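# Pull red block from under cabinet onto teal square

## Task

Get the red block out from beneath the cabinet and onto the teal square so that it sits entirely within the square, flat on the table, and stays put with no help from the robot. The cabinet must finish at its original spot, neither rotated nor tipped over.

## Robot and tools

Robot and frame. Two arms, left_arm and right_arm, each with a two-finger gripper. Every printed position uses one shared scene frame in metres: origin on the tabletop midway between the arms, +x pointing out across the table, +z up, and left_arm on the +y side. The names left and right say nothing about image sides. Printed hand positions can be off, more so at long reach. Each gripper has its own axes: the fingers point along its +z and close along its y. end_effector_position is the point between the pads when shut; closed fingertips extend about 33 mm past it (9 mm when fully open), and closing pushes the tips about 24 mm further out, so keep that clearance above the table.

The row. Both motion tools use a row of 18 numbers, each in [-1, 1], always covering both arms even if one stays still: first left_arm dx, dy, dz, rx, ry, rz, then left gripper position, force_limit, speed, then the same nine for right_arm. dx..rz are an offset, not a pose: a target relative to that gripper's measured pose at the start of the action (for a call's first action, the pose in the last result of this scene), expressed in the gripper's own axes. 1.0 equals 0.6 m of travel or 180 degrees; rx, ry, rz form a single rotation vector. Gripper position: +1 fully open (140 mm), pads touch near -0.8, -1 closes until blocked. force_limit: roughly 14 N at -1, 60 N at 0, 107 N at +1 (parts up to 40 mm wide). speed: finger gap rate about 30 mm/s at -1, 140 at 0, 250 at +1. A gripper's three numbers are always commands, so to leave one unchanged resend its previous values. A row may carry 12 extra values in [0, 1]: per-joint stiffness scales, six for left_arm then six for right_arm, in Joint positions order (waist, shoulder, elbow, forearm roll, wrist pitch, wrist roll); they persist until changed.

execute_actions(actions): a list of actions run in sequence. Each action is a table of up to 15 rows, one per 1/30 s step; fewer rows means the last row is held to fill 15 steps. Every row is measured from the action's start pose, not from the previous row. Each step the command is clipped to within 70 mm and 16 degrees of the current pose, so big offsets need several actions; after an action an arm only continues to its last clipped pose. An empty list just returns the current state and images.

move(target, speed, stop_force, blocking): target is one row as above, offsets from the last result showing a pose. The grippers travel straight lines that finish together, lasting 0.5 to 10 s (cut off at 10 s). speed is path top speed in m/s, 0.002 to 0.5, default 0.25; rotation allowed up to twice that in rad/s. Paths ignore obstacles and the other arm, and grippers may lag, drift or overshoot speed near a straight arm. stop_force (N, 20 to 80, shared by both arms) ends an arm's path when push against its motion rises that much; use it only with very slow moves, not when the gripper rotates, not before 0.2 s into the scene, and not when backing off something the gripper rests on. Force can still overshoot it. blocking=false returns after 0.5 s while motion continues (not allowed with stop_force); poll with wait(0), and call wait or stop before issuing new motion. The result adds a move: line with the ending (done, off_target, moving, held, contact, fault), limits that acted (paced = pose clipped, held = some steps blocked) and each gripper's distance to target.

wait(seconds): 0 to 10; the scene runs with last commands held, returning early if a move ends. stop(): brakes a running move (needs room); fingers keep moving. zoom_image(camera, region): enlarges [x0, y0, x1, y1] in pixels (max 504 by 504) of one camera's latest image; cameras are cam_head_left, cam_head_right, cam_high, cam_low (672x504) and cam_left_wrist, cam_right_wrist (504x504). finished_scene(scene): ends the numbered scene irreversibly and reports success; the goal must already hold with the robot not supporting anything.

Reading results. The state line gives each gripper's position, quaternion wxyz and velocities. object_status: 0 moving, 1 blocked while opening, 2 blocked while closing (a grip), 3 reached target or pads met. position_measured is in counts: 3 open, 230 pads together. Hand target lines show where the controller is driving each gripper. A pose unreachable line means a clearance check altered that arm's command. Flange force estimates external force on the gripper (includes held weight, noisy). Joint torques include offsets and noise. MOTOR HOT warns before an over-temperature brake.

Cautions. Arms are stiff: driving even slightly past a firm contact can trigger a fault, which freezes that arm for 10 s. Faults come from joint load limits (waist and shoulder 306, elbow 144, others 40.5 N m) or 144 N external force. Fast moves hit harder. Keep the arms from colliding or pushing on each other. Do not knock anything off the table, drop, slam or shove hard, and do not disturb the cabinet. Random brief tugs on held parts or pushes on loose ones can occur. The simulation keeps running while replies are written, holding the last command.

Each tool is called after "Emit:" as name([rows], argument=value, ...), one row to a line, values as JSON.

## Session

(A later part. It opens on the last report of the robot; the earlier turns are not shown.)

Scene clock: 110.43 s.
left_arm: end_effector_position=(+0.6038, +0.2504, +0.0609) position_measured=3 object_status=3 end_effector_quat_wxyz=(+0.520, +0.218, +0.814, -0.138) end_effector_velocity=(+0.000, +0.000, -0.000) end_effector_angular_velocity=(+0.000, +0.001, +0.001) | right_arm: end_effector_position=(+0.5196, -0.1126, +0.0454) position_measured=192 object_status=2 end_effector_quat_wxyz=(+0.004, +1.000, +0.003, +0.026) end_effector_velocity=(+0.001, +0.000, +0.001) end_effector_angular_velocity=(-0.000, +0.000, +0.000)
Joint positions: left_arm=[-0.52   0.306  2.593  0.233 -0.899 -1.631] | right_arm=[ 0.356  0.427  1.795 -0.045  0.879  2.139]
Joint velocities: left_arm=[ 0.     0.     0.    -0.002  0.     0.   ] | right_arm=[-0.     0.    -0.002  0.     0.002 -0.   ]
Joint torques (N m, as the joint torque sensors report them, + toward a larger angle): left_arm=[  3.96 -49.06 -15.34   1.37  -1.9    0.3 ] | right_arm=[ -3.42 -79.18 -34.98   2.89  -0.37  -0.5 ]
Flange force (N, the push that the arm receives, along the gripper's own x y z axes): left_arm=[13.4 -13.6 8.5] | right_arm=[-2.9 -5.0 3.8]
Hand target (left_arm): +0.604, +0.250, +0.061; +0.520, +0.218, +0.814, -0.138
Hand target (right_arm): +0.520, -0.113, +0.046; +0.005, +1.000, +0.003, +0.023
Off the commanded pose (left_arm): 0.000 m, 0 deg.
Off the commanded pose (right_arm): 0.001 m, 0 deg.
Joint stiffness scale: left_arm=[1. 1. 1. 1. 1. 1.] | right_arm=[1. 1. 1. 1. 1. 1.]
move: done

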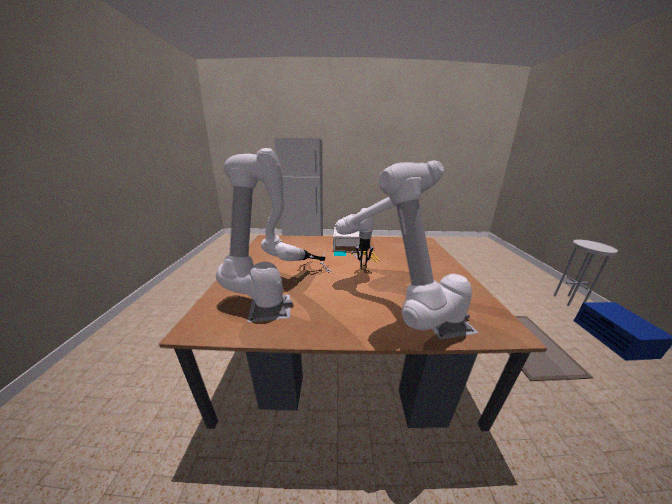

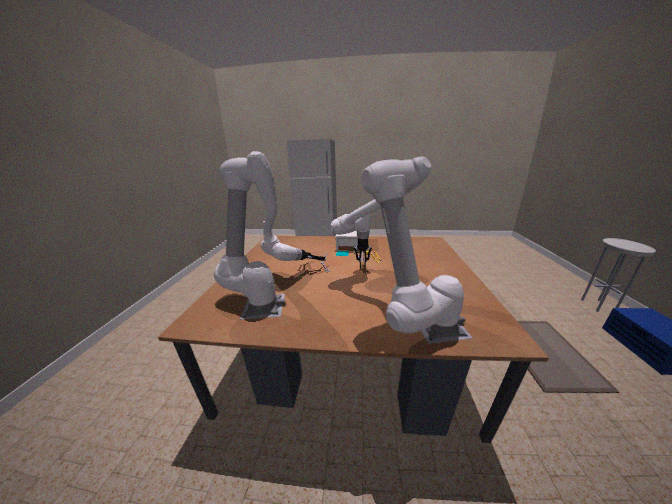

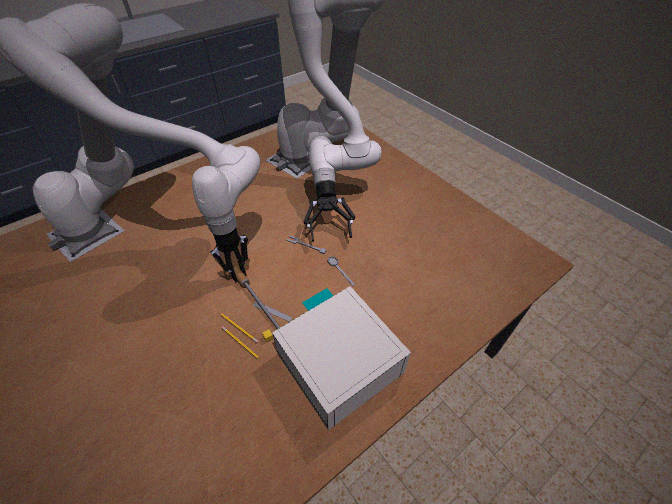

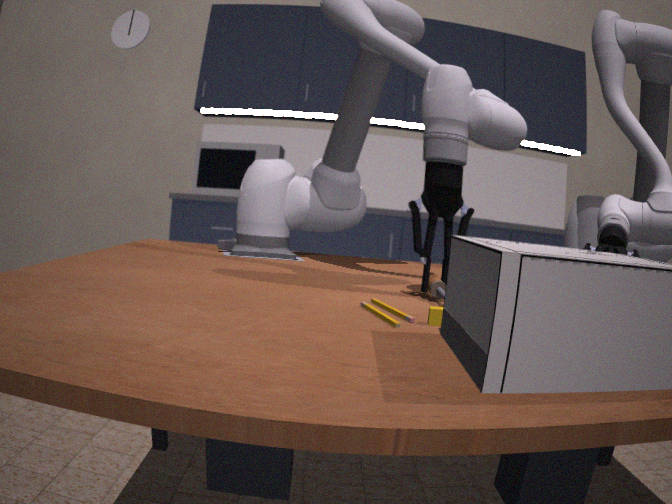

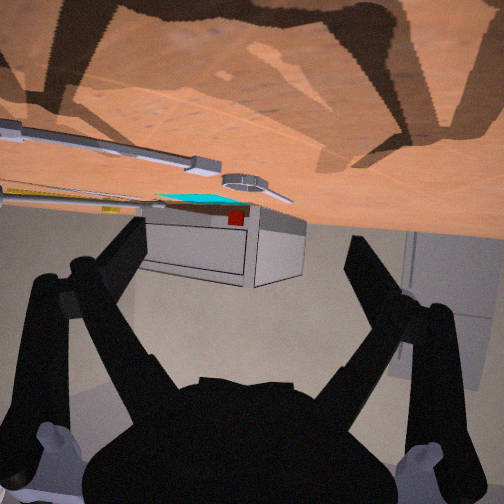

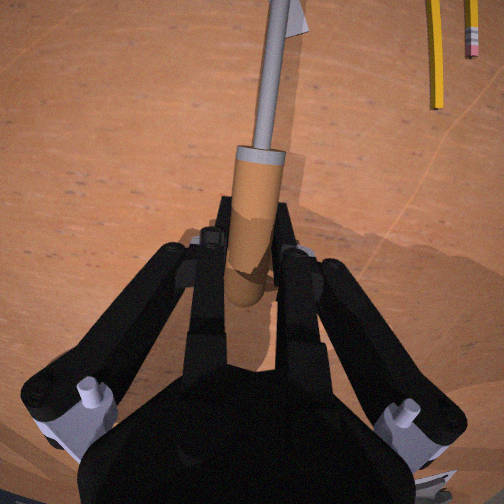

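Emit:
move(target=[0,0,0,0,0,0,1,0,0,0.0,-0.033,0.0,0,0.005,0,-0.98,1,0], speed=0.1)

Emit:
move(target=[0,0,0,0,0,0,1,0,0,0.2,0,0.012,0,0,0,-0.98,1,0], speed=0.08)

Emit:
zoom_image(camera="cam_left_wrist", region=[120, 180, 280, 250])

Scene clock: 116.47 s.
left_arm: end_effector_position=(+0.6038, +0.2504, +0.0609) position_measured=3 object_status=3 end_effector_quat_wxyz=(+0.520, +0.218, +0.814, -0.138) end_effector_velocity=(+0.000, +0.000, +0.000) end_effector_angular_velocity=(+0.000, -0.001, +0.001) | right_arm: end_effector_position=(+0.5161, -0.0958, +0.0447) position_measured=192 object_status=2 end_effector_quat_wxyz=(+0.006, +1.000, +0.003, +0.030) end_effector_velocity=(+0.000, +0.001, -0.000) end_effector_angular_velocity=(-0.001, -0.001, -0.000)
Joint positions: left_arm=[-0.52   0.306  2.593  0.233 -0.899 -1.631] | right_arm=[ 0.382  0.435  1.785 -0.054  0.878  2.17 ]
Joint velocities: left_arm=[ 0.    -0.    -0.    -0.001 -0.     0.001] | right_arm=[ 0.001  0.001 -0.001 -0.002 -0.     0.002]
Joint torques (N m, as the joint torque sensors report them, + toward a larger angle): left_arm=[  0.69 -50.38 -14.66   1.28  -2.22   0.21] | right_arm=[ -4.58 -80.2  -34.3    2.88  -0.72   0.08]
Flange force (N, the push that the arm receives, along the gripper's own x y z axes): left_arm=[15.9 -2.7 9.9] | right_arm=[-1.4 -6.8 2.9]
Hand target (left_arm): +0.604, +0.250, +0.061; +0.520, +0.218, +0.814, -0.138
Hand target (right_arm): +0.519, -0.093, +0.045; +0.004, +0.999, +0.003, +0.034
Off the commanded pose (left_arm): 0.000 m, 0 deg.
Off the commanded pose (right_arm): 0.004 m, 1 deg.
Joint stiffness scale: left_arm=[1. 1. 1. 1. 1. 1.] | right_arm=[1. 1. 1. 1. 1. 1.]
move: off_target (right_arm)

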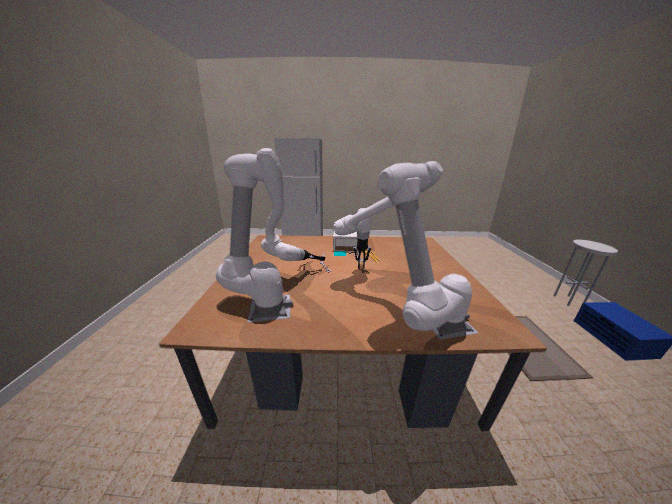

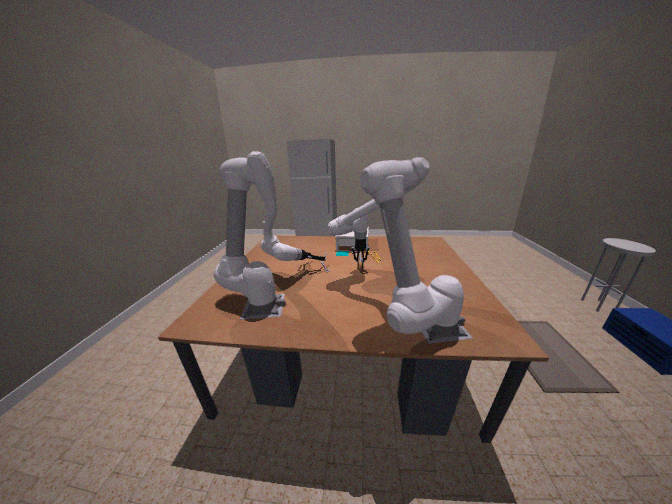

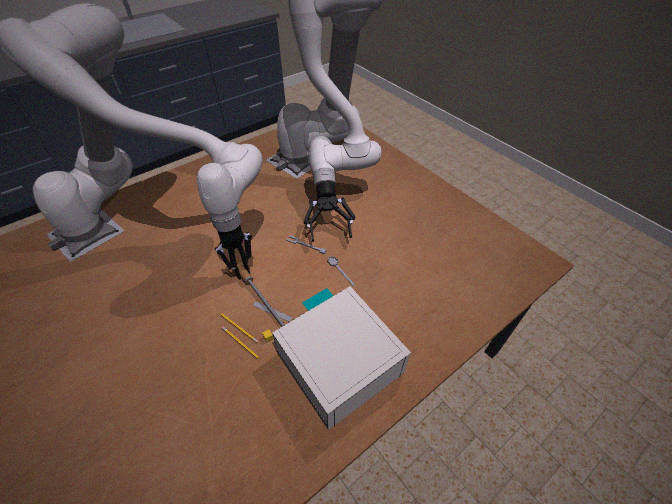

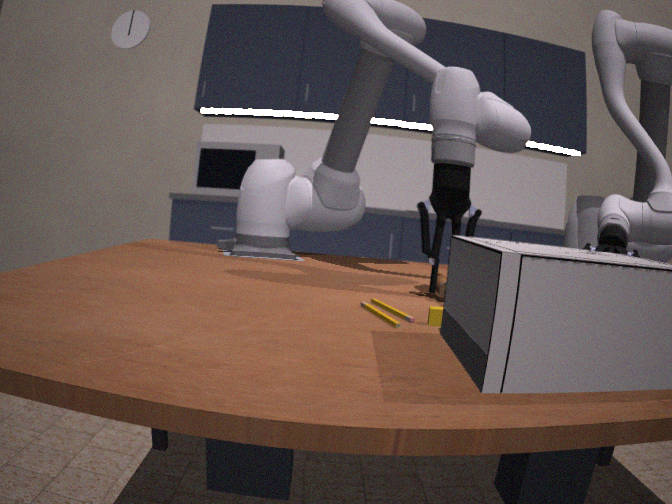

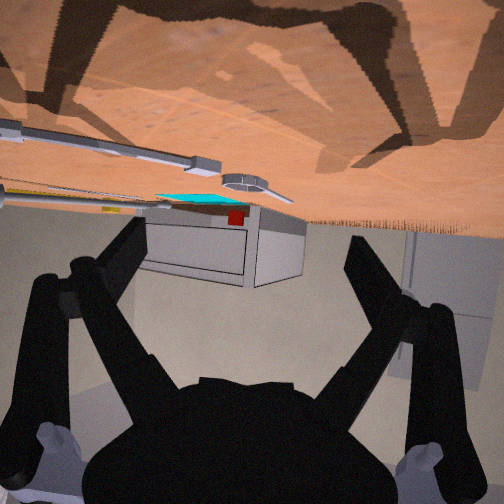

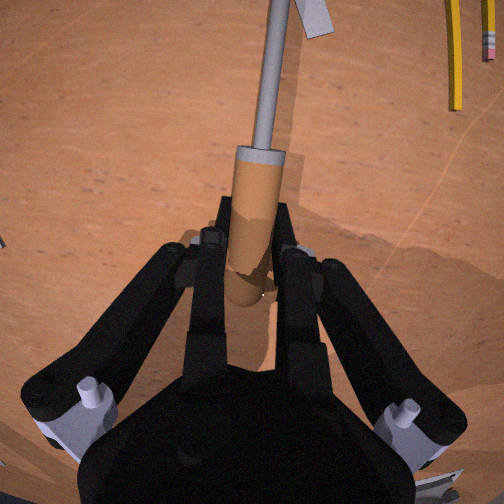

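Scene clock: 118.33 s.
left_arm: end_effector_position=(+0.6038, +0.2504, +0.0609) position_measured=3 object_status=3 end_effector_quat_wxyz=(+0.520, +0.218, +0.814, -0.138) end_effector_velocity=(+0.001, +0.000, +0.001) end_effector_angular_velocity=(-0.001, -0.001, +0.002) | right_arm: end_effector_position=(+0.6363, -0.0942, +0.0444) position_measured=192 object_status=2 end_effector_quat_wxyz=(+0.006, +0.999, +0.003, +0.033) end_effector_velocity=(+0.001, +0.001, +0.001) end_effector_angular_velocity=(+0.001, -0.002, +0.002)
Joint positions: left_arm=[-0.52   0.306  2.593  0.233 -0.899 -1.631] | right_arm=[ 0.304  0.569  1.565 -0.05   0.955  2.087]
Joint velocities: left_arm=[ 0.001  0.    -0.002 -0.001 -0.     0.   ] | right_arm=[-0.    -0.    -0.002 -0.     0.    -0.002]
Joint torques (N m, as the joint torque sensors report them, + toward a larger angle): left_arm=[  1.37 -48.9  -16.06   1.43  -2.3    0.65] | right_arm=[ -4.22 -95.53 -37.08   3.06  -0.63  -0.04]
Flange force (N, the push that the arm receives, along the gripper's own x y z axes): left_arm=[12.6 -5.9 5.6] | right_arm=[-1.1 -5.8 3.7]
Hand target (left_arm): +0.604, +0.250, +0.061; +0.520, +0.218, +0.814, -0.138
Hand target (right_arm): +0.636, -0.095, +0.045; +0.006, +1.000, +0.003, +0.030
Off the commanded pose (left_arm): 0.000 m, 0 deg.
Off the commanded pose (right_arm): 0.001 m, 0 deg.
Joint stiffness scale: left_arm=[1. 1. 1. 1. 1. 1.] | right_arm=[1. 1. 1. 1. 1. 1.]
move: done

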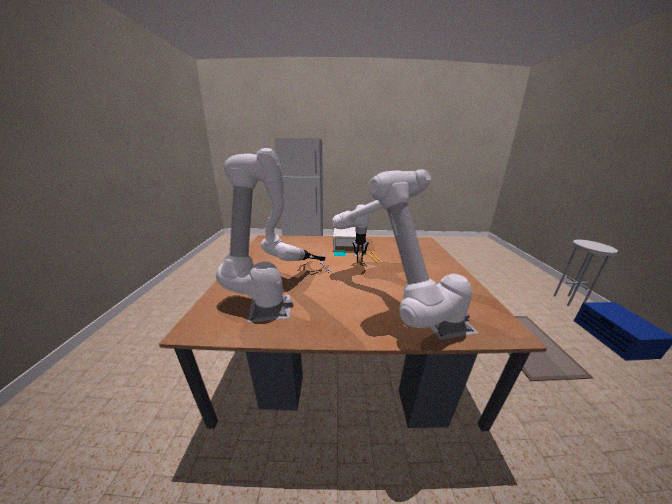

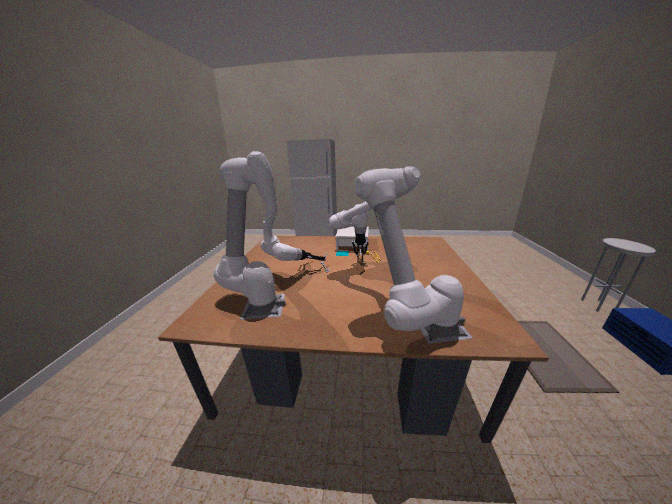

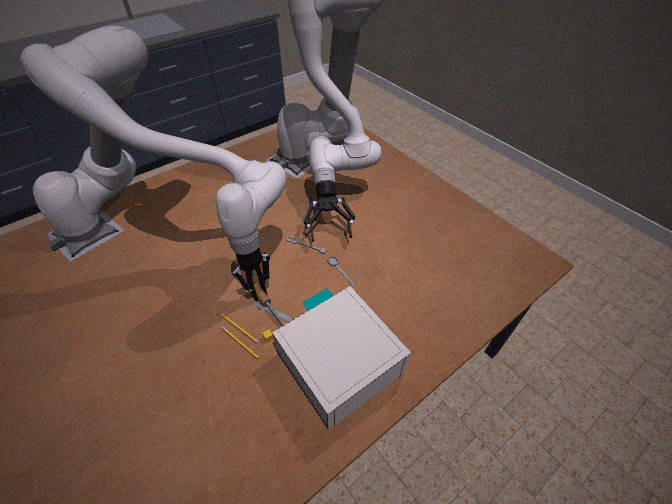

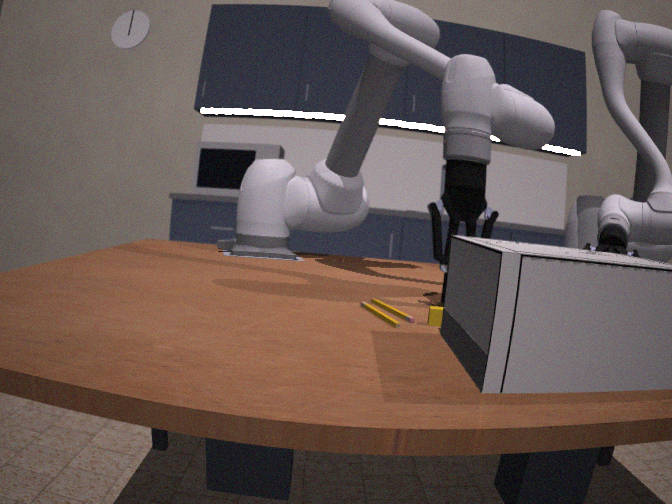

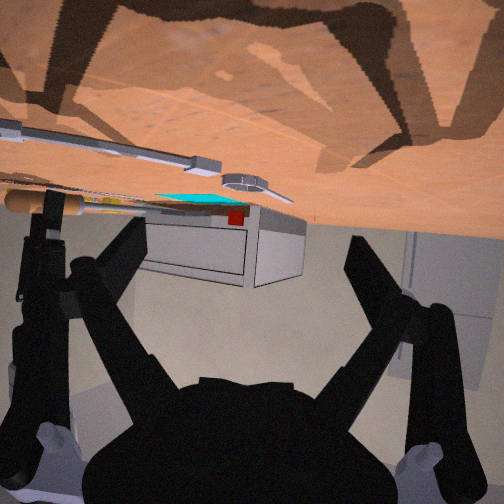

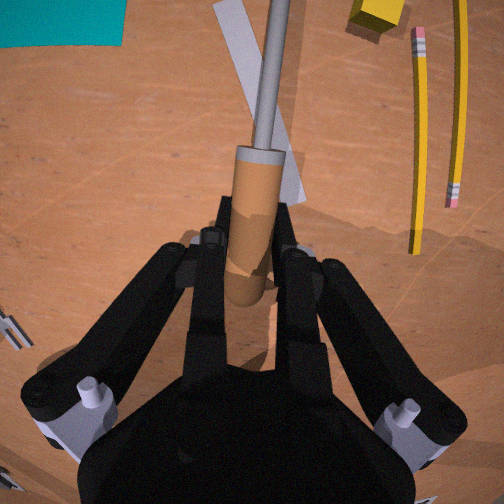

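Region (120, 180, 280, 250) of cam_left_wrist's 504x504 image, scaled by 3.150, with more detail than that image has; it fills the top 220 rows of this view, and the rest is white.

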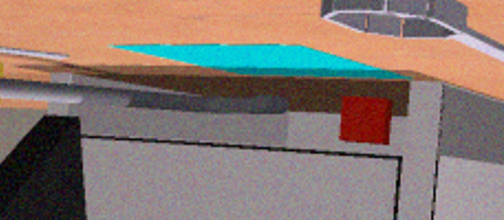

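Emit:
move(target=[0,0,0,0,0,0,1,0,0,0.175,0,0.009,0,0,0,-0.98,1,0], speed=0.08)

Emit:
zoom_image(camera="cam_left_wrist", region=[120, 180, 280, 250])

Scene clock: 123.17 s.
left_arm: end_effector_position=(+0.6038, +0.2504, +0.0609) position_measured=3 object_status=3 end_effector_quat_wxyz=(+0.520, +0.218, +0.814, -0.138) end_effector_velocity=(+0.000, +0.000, +0.000) end_effector_angular_velocity=(-0.000, -0.001, +0.000) | right_arm: end_effector_position=(+0.7414, -0.0926, +0.0457) position_measured=192 object_status=2 end_effector_quat_wxyz=(+0.006, +0.999, +0.003, +0.036) end_effector_velocity=(-0.001, +0.000, +0.000) end_effector_angular_velocity=(-0.001, +0.004, -0.001)
Joint positions: left_arm=[-0.52   0.306  2.593  0.233 -0.899 -1.631] | right_arm=[ 0.251  0.697  1.339 -0.047  1.046  2.03 ]
Joint velocities: left_arm=[ 0. -0. -0. -0. -0. -0.] | right_arm=[ 0.     0.001 -0.002  0.001  0.005  0.   ]
Joint torques (N m, as the joint torque sensors report them, + toward a larger angle): left_arm=[  0.72 -50.09 -14.17   1.35  -2.14   0.53] | right_arm=[  -3.4  -106.34  -39.21    3.43   -0.8     0.25]
Flange force (N, the push that the arm receives, along the gripper's own x y z axes): left_arm=[14.5 -2.5 10.0] | right_arm=[-2.2 -2.9 2.7]
Hand target (left_arm): +0.604, +0.250, +0.061; +0.520, +0.218, +0.814, -0.138
Hand target (right_arm): +0.741, -0.094, +0.046; +0.006, +0.999, +0.003, +0.033
Off the commanded pose (left_arm): 0.000 m, 0 deg.
Off the commanded pose (right_arm): 0.001 m, 0 deg.
Joint stiffness scale: left_arm=[1. 1. 1. 1. 1. 1.] | right_arm=[1. 1. 1. 1. 1. 1.]
move: done

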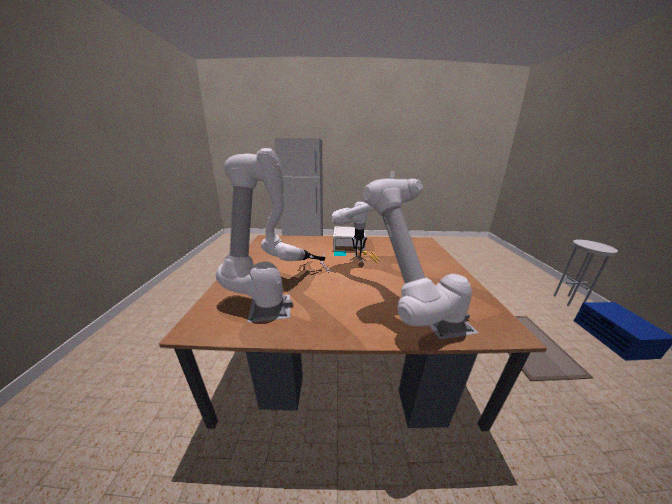

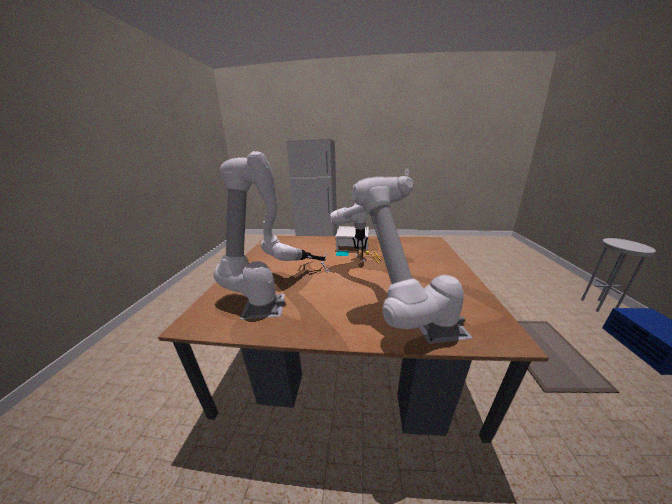

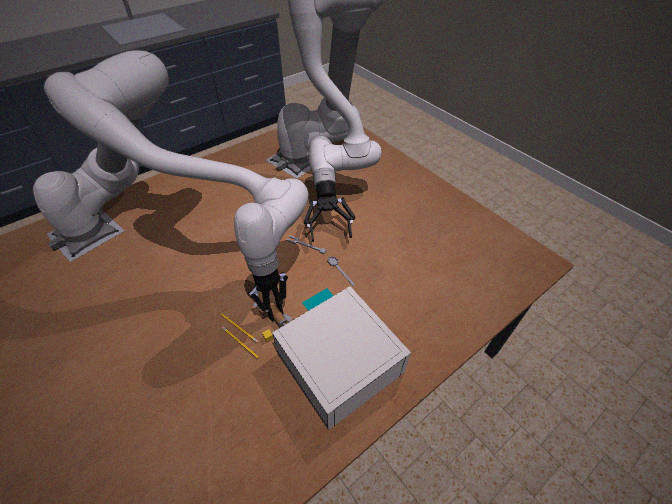

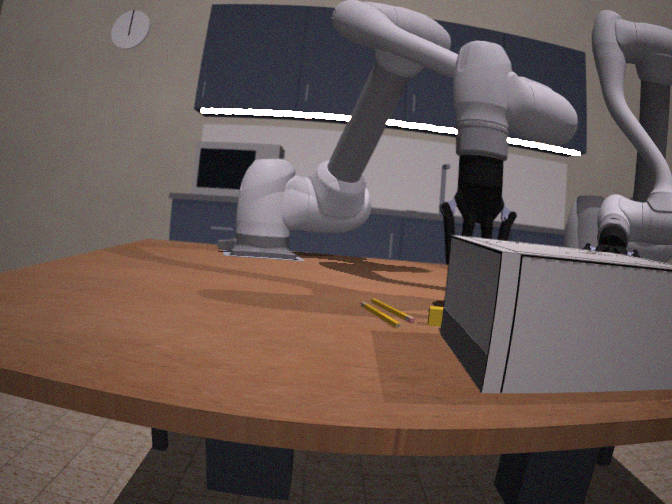

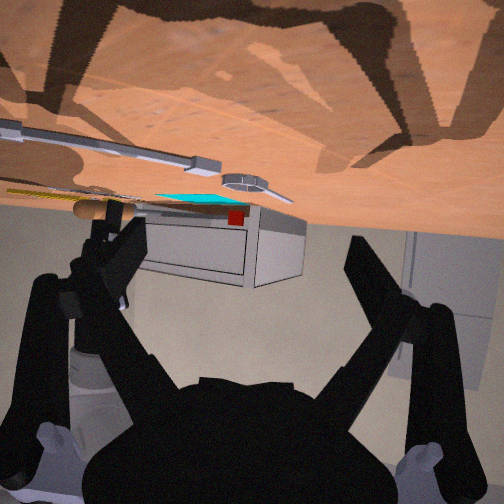

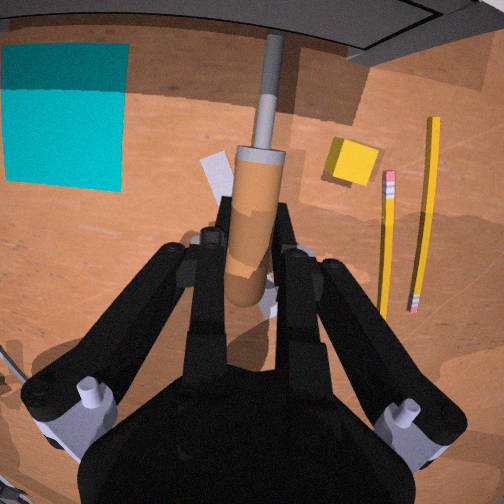

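Region (120, 180, 280, 250) of cam_left_wrist's 504x504 image, scaled by 3.150, with more detail than that image has; it fills the top 220 rows of this view, and the rest is white.

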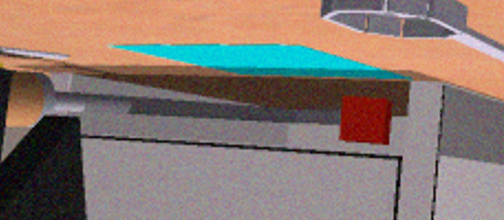

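Emit:
move(target=[0,0,0,0,0,0,1,0,0,0.03,0,0.002,0,0,0,-0.98,1,0], speed=0.05)

Emit:
move(target=[0,0,0,0,0,0,1,0,0,0.005,-0.13,0,0,0,0,-0.98,1,0], speed=0.06)

Emit:
zoom_image(camera="cam_left_wrist", region=[120, 180, 280, 250])

Scene clock: 131.23 s.
left_arm: end_effector_position=(+0.6038, +0.2504, +0.0609) position_measured=3 object_status=3 end_effector_quat_wxyz=(+0.520, +0.218, +0.814, -0.138) end_effector_velocity=(-0.000, +0.001, -0.000) end_effector_angular_velocity=(+0.000, +0.001, +0.001) | right_arm: end_effector_position=(+0.7592, -0.0907, +0.0456) position_measured=192 object_status=2 end_effector_quat_wxyz=(+0.005, +0.999, +0.002, +0.038) end_effector_velocity=(+0.001, +0.000, +0.001) end_effector_angular_velocity=(+0.000, -0.001, +0.002)
Joint positions: left_arm=[-0.52   0.306  2.593  0.233 -0.899 -1.631] | right_arm=[ 0.245  0.719  1.299 -0.047  1.058  2.025]
Joint velocities: left_arm=[ 0.    -0.     0.001 -0.001  0.     0.   ] | right_arm=[-0.     0.    -0.003 -0.     0.002 -0.002]
Joint torques (N m, as the joint torque sensors report them, + toward a larger angle): left_arm=[ -1.94 -46.91 -15.68   2.1   -2.26   0.62] | right_arm=[  -4.17 -110.19  -38.26    3.43   -0.72    0.04]
Flange force (N, the push that the arm receives, along the gripper's own x y z axes): left_arm=[8.9 1.6 0.8] | right_arm=[2.7 -6.5 2.9]
Hand target (left_arm): +0.604, +0.250, +0.061; +0.520, +0.218, +0.814, -0.138
Hand target (right_arm): +0.759, -0.092, +0.046; +0.006, +0.999, +0.003, +0.036
Off the commanded pose (left_arm): 0.000 m, 0 deg.
Off the commanded pose (right_arm): 0.002 m, 0 deg.
Joint stiffness scale: left_arm=[1. 1. 1. 1. 1. 1.] | right_arm=[1. 1. 1. 1. 1. 1.]
move: done

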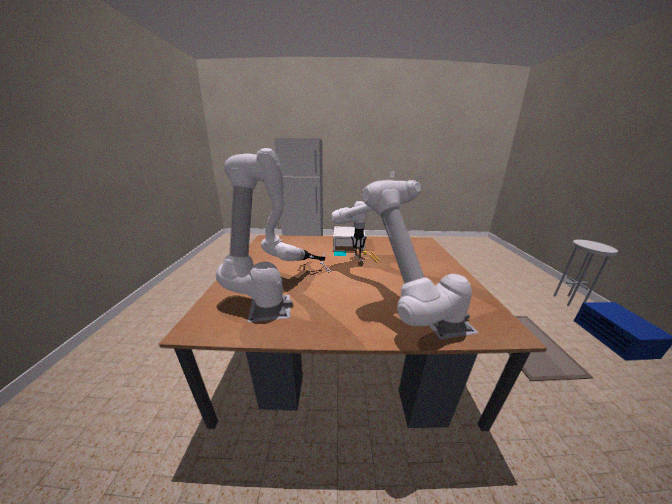

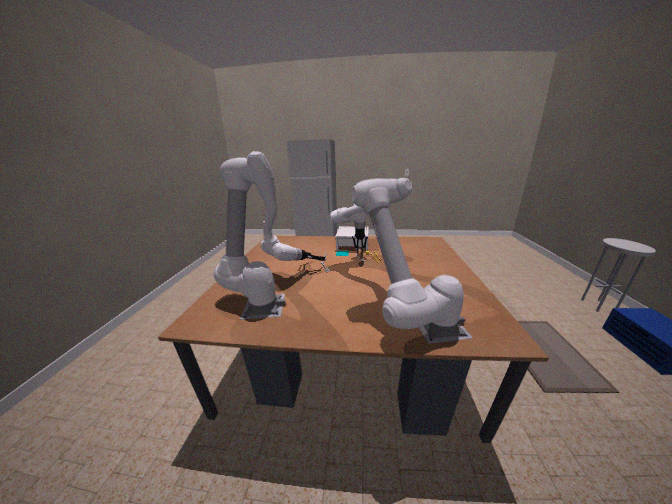

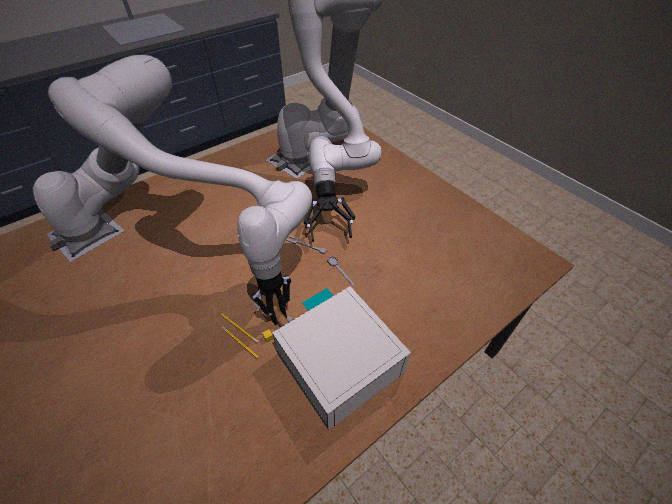

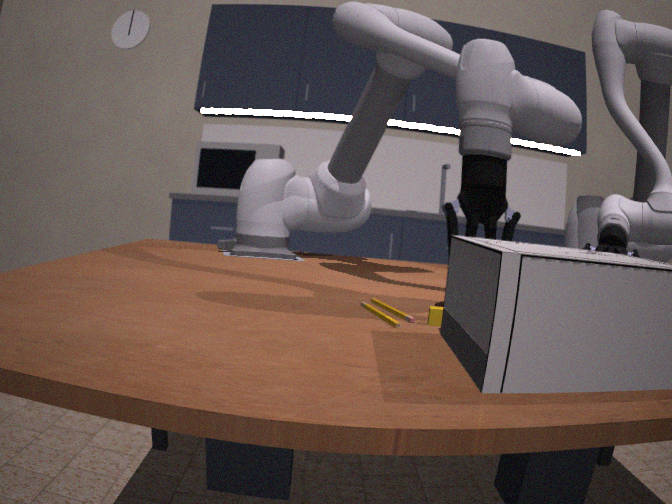

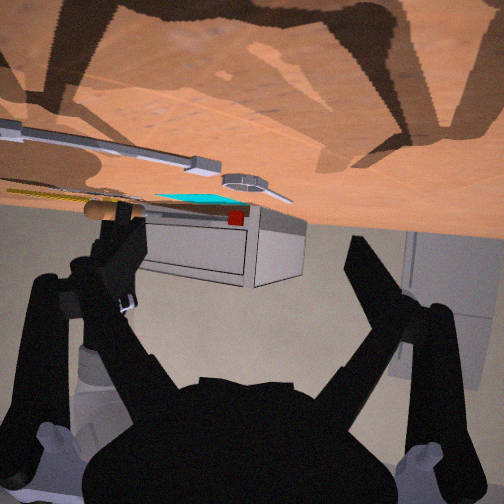

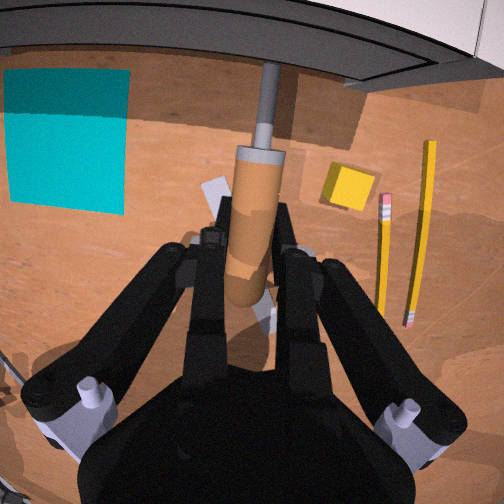

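Scene clock: 132.83 s.
left_arm: end_effector_position=(+0.6038, +0.2504, +0.0609) position_measured=3 object_status=3 end_effector_quat_wxyz=(+0.520, +0.218, +0.814, -0.138) end_effector_velocity=(+0.001, -0.000, +0.000) end_effector_angular_velocity=(-0.000, -0.001, +0.000) | right_arm: end_effector_position=(+0.7630, -0.0132, +0.0449) position_measured=192 object_status=2 end_effector_quat_wxyz=(+0.002, +0.999, +0.002, +0.040) end_effector_velocity=(+0.001, +0.000, +0.001) end_effector_angular_velocity=(-0.000, -0.001, -0.001)
Joint positions: left_arm=[-0.52   0.306  2.593  0.233 -0.899 -1.631] | right_arm=[ 0.316  0.781  1.188 -0.048  1.106  2.093]
Joint velocities: left_arm=[-0.    -0.    -0.001 -0.001 -0.     0.   ] | right_arm=[-0.     0.001 -0.003 -0.001  0.001  0.002]
Joint torques (N m, as the joint torque sensors report them, + toward a larger angle): left_arm=[  0.67 -50.08 -16.11   1.3   -2.53   0.59] | right_arm=[  -4.1  -116.76  -38.37    3.17   -0.65   -0.39]
Flange force (N, the push that the arm receives, along the gripper's own x y z axes): left_arm=[15.0 -3.1 7.2] | right_arm=[5.7 -9.0 3.2]
Hand target (left_arm): +0.604, +0.250, +0.061; +0.520, +0.218, +0.814, -0.138
Hand target (right_arm): +0.762, -0.013, +0.045; +0.005, +0.999, +0.002, +0.039
Off the commanded pose (left_arm): 0.000 m, 0 deg.
Off the commanded pose (right_arm): 0.001 m, 0 deg.
Joint stiffness scale: left_arm=[1. 1. 1. 1. 1. 1.] | right_arm=[1. 1. 1. 1. 1. 1.]
move: done

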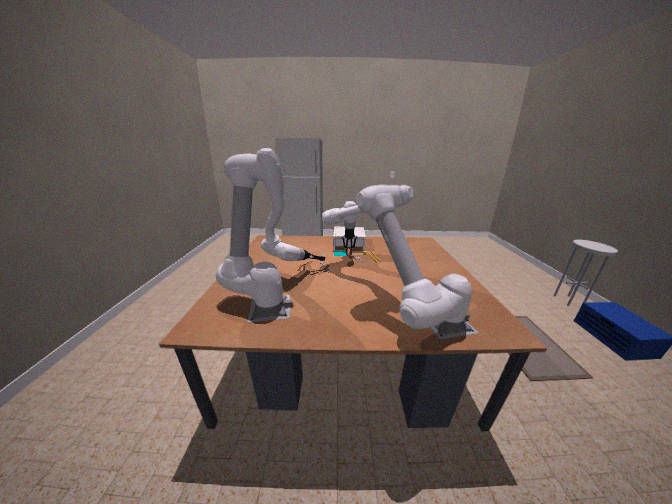

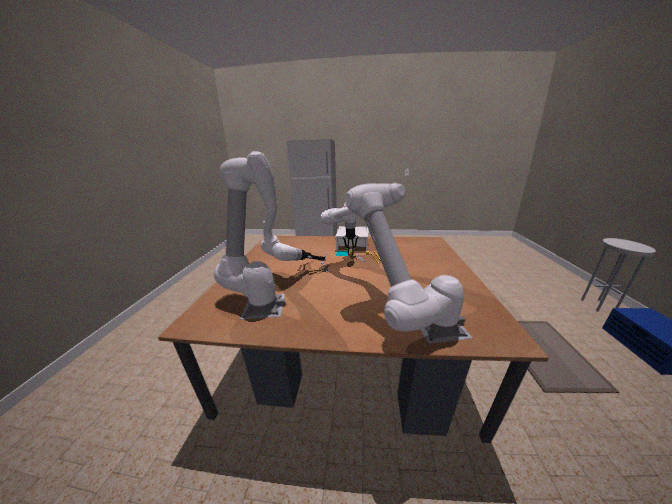

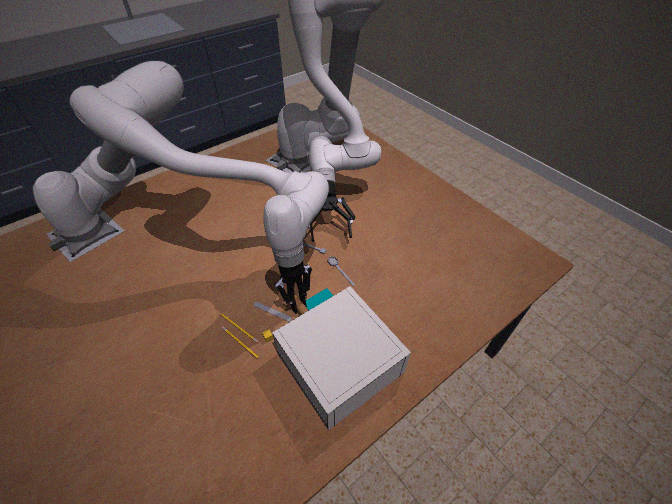

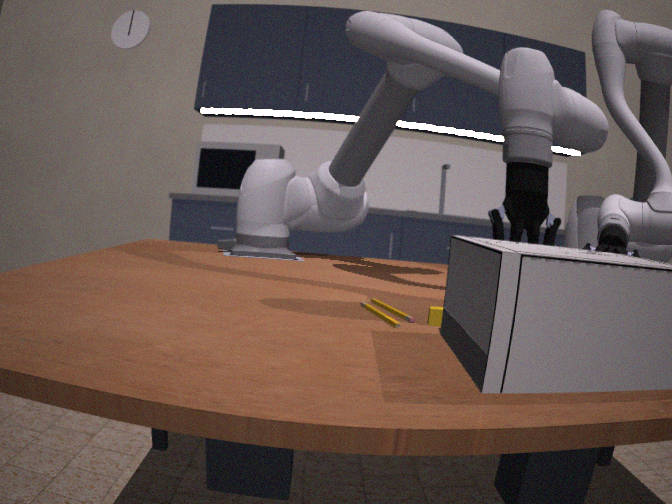

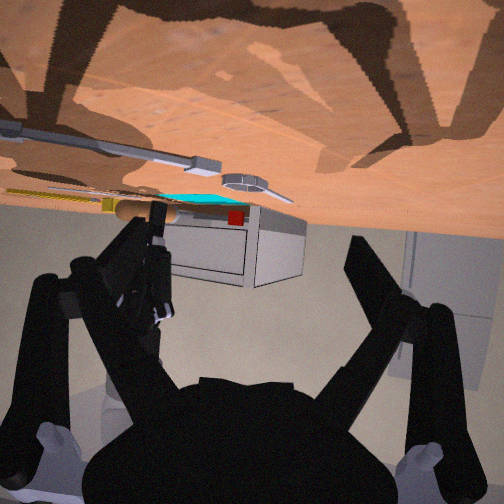

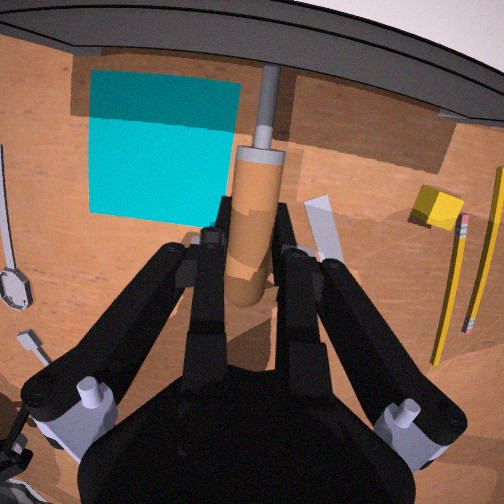

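Region (120, 180, 280, 250) of cam_left_wrist's 504x504 image, scaled by 3.150, with more detail than that image has; it fills the top 220 rows of this view, and the rest is white.

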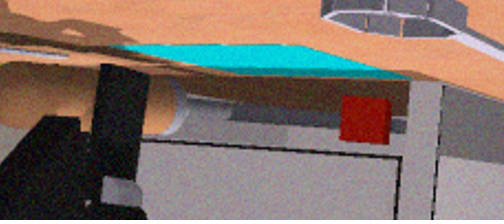

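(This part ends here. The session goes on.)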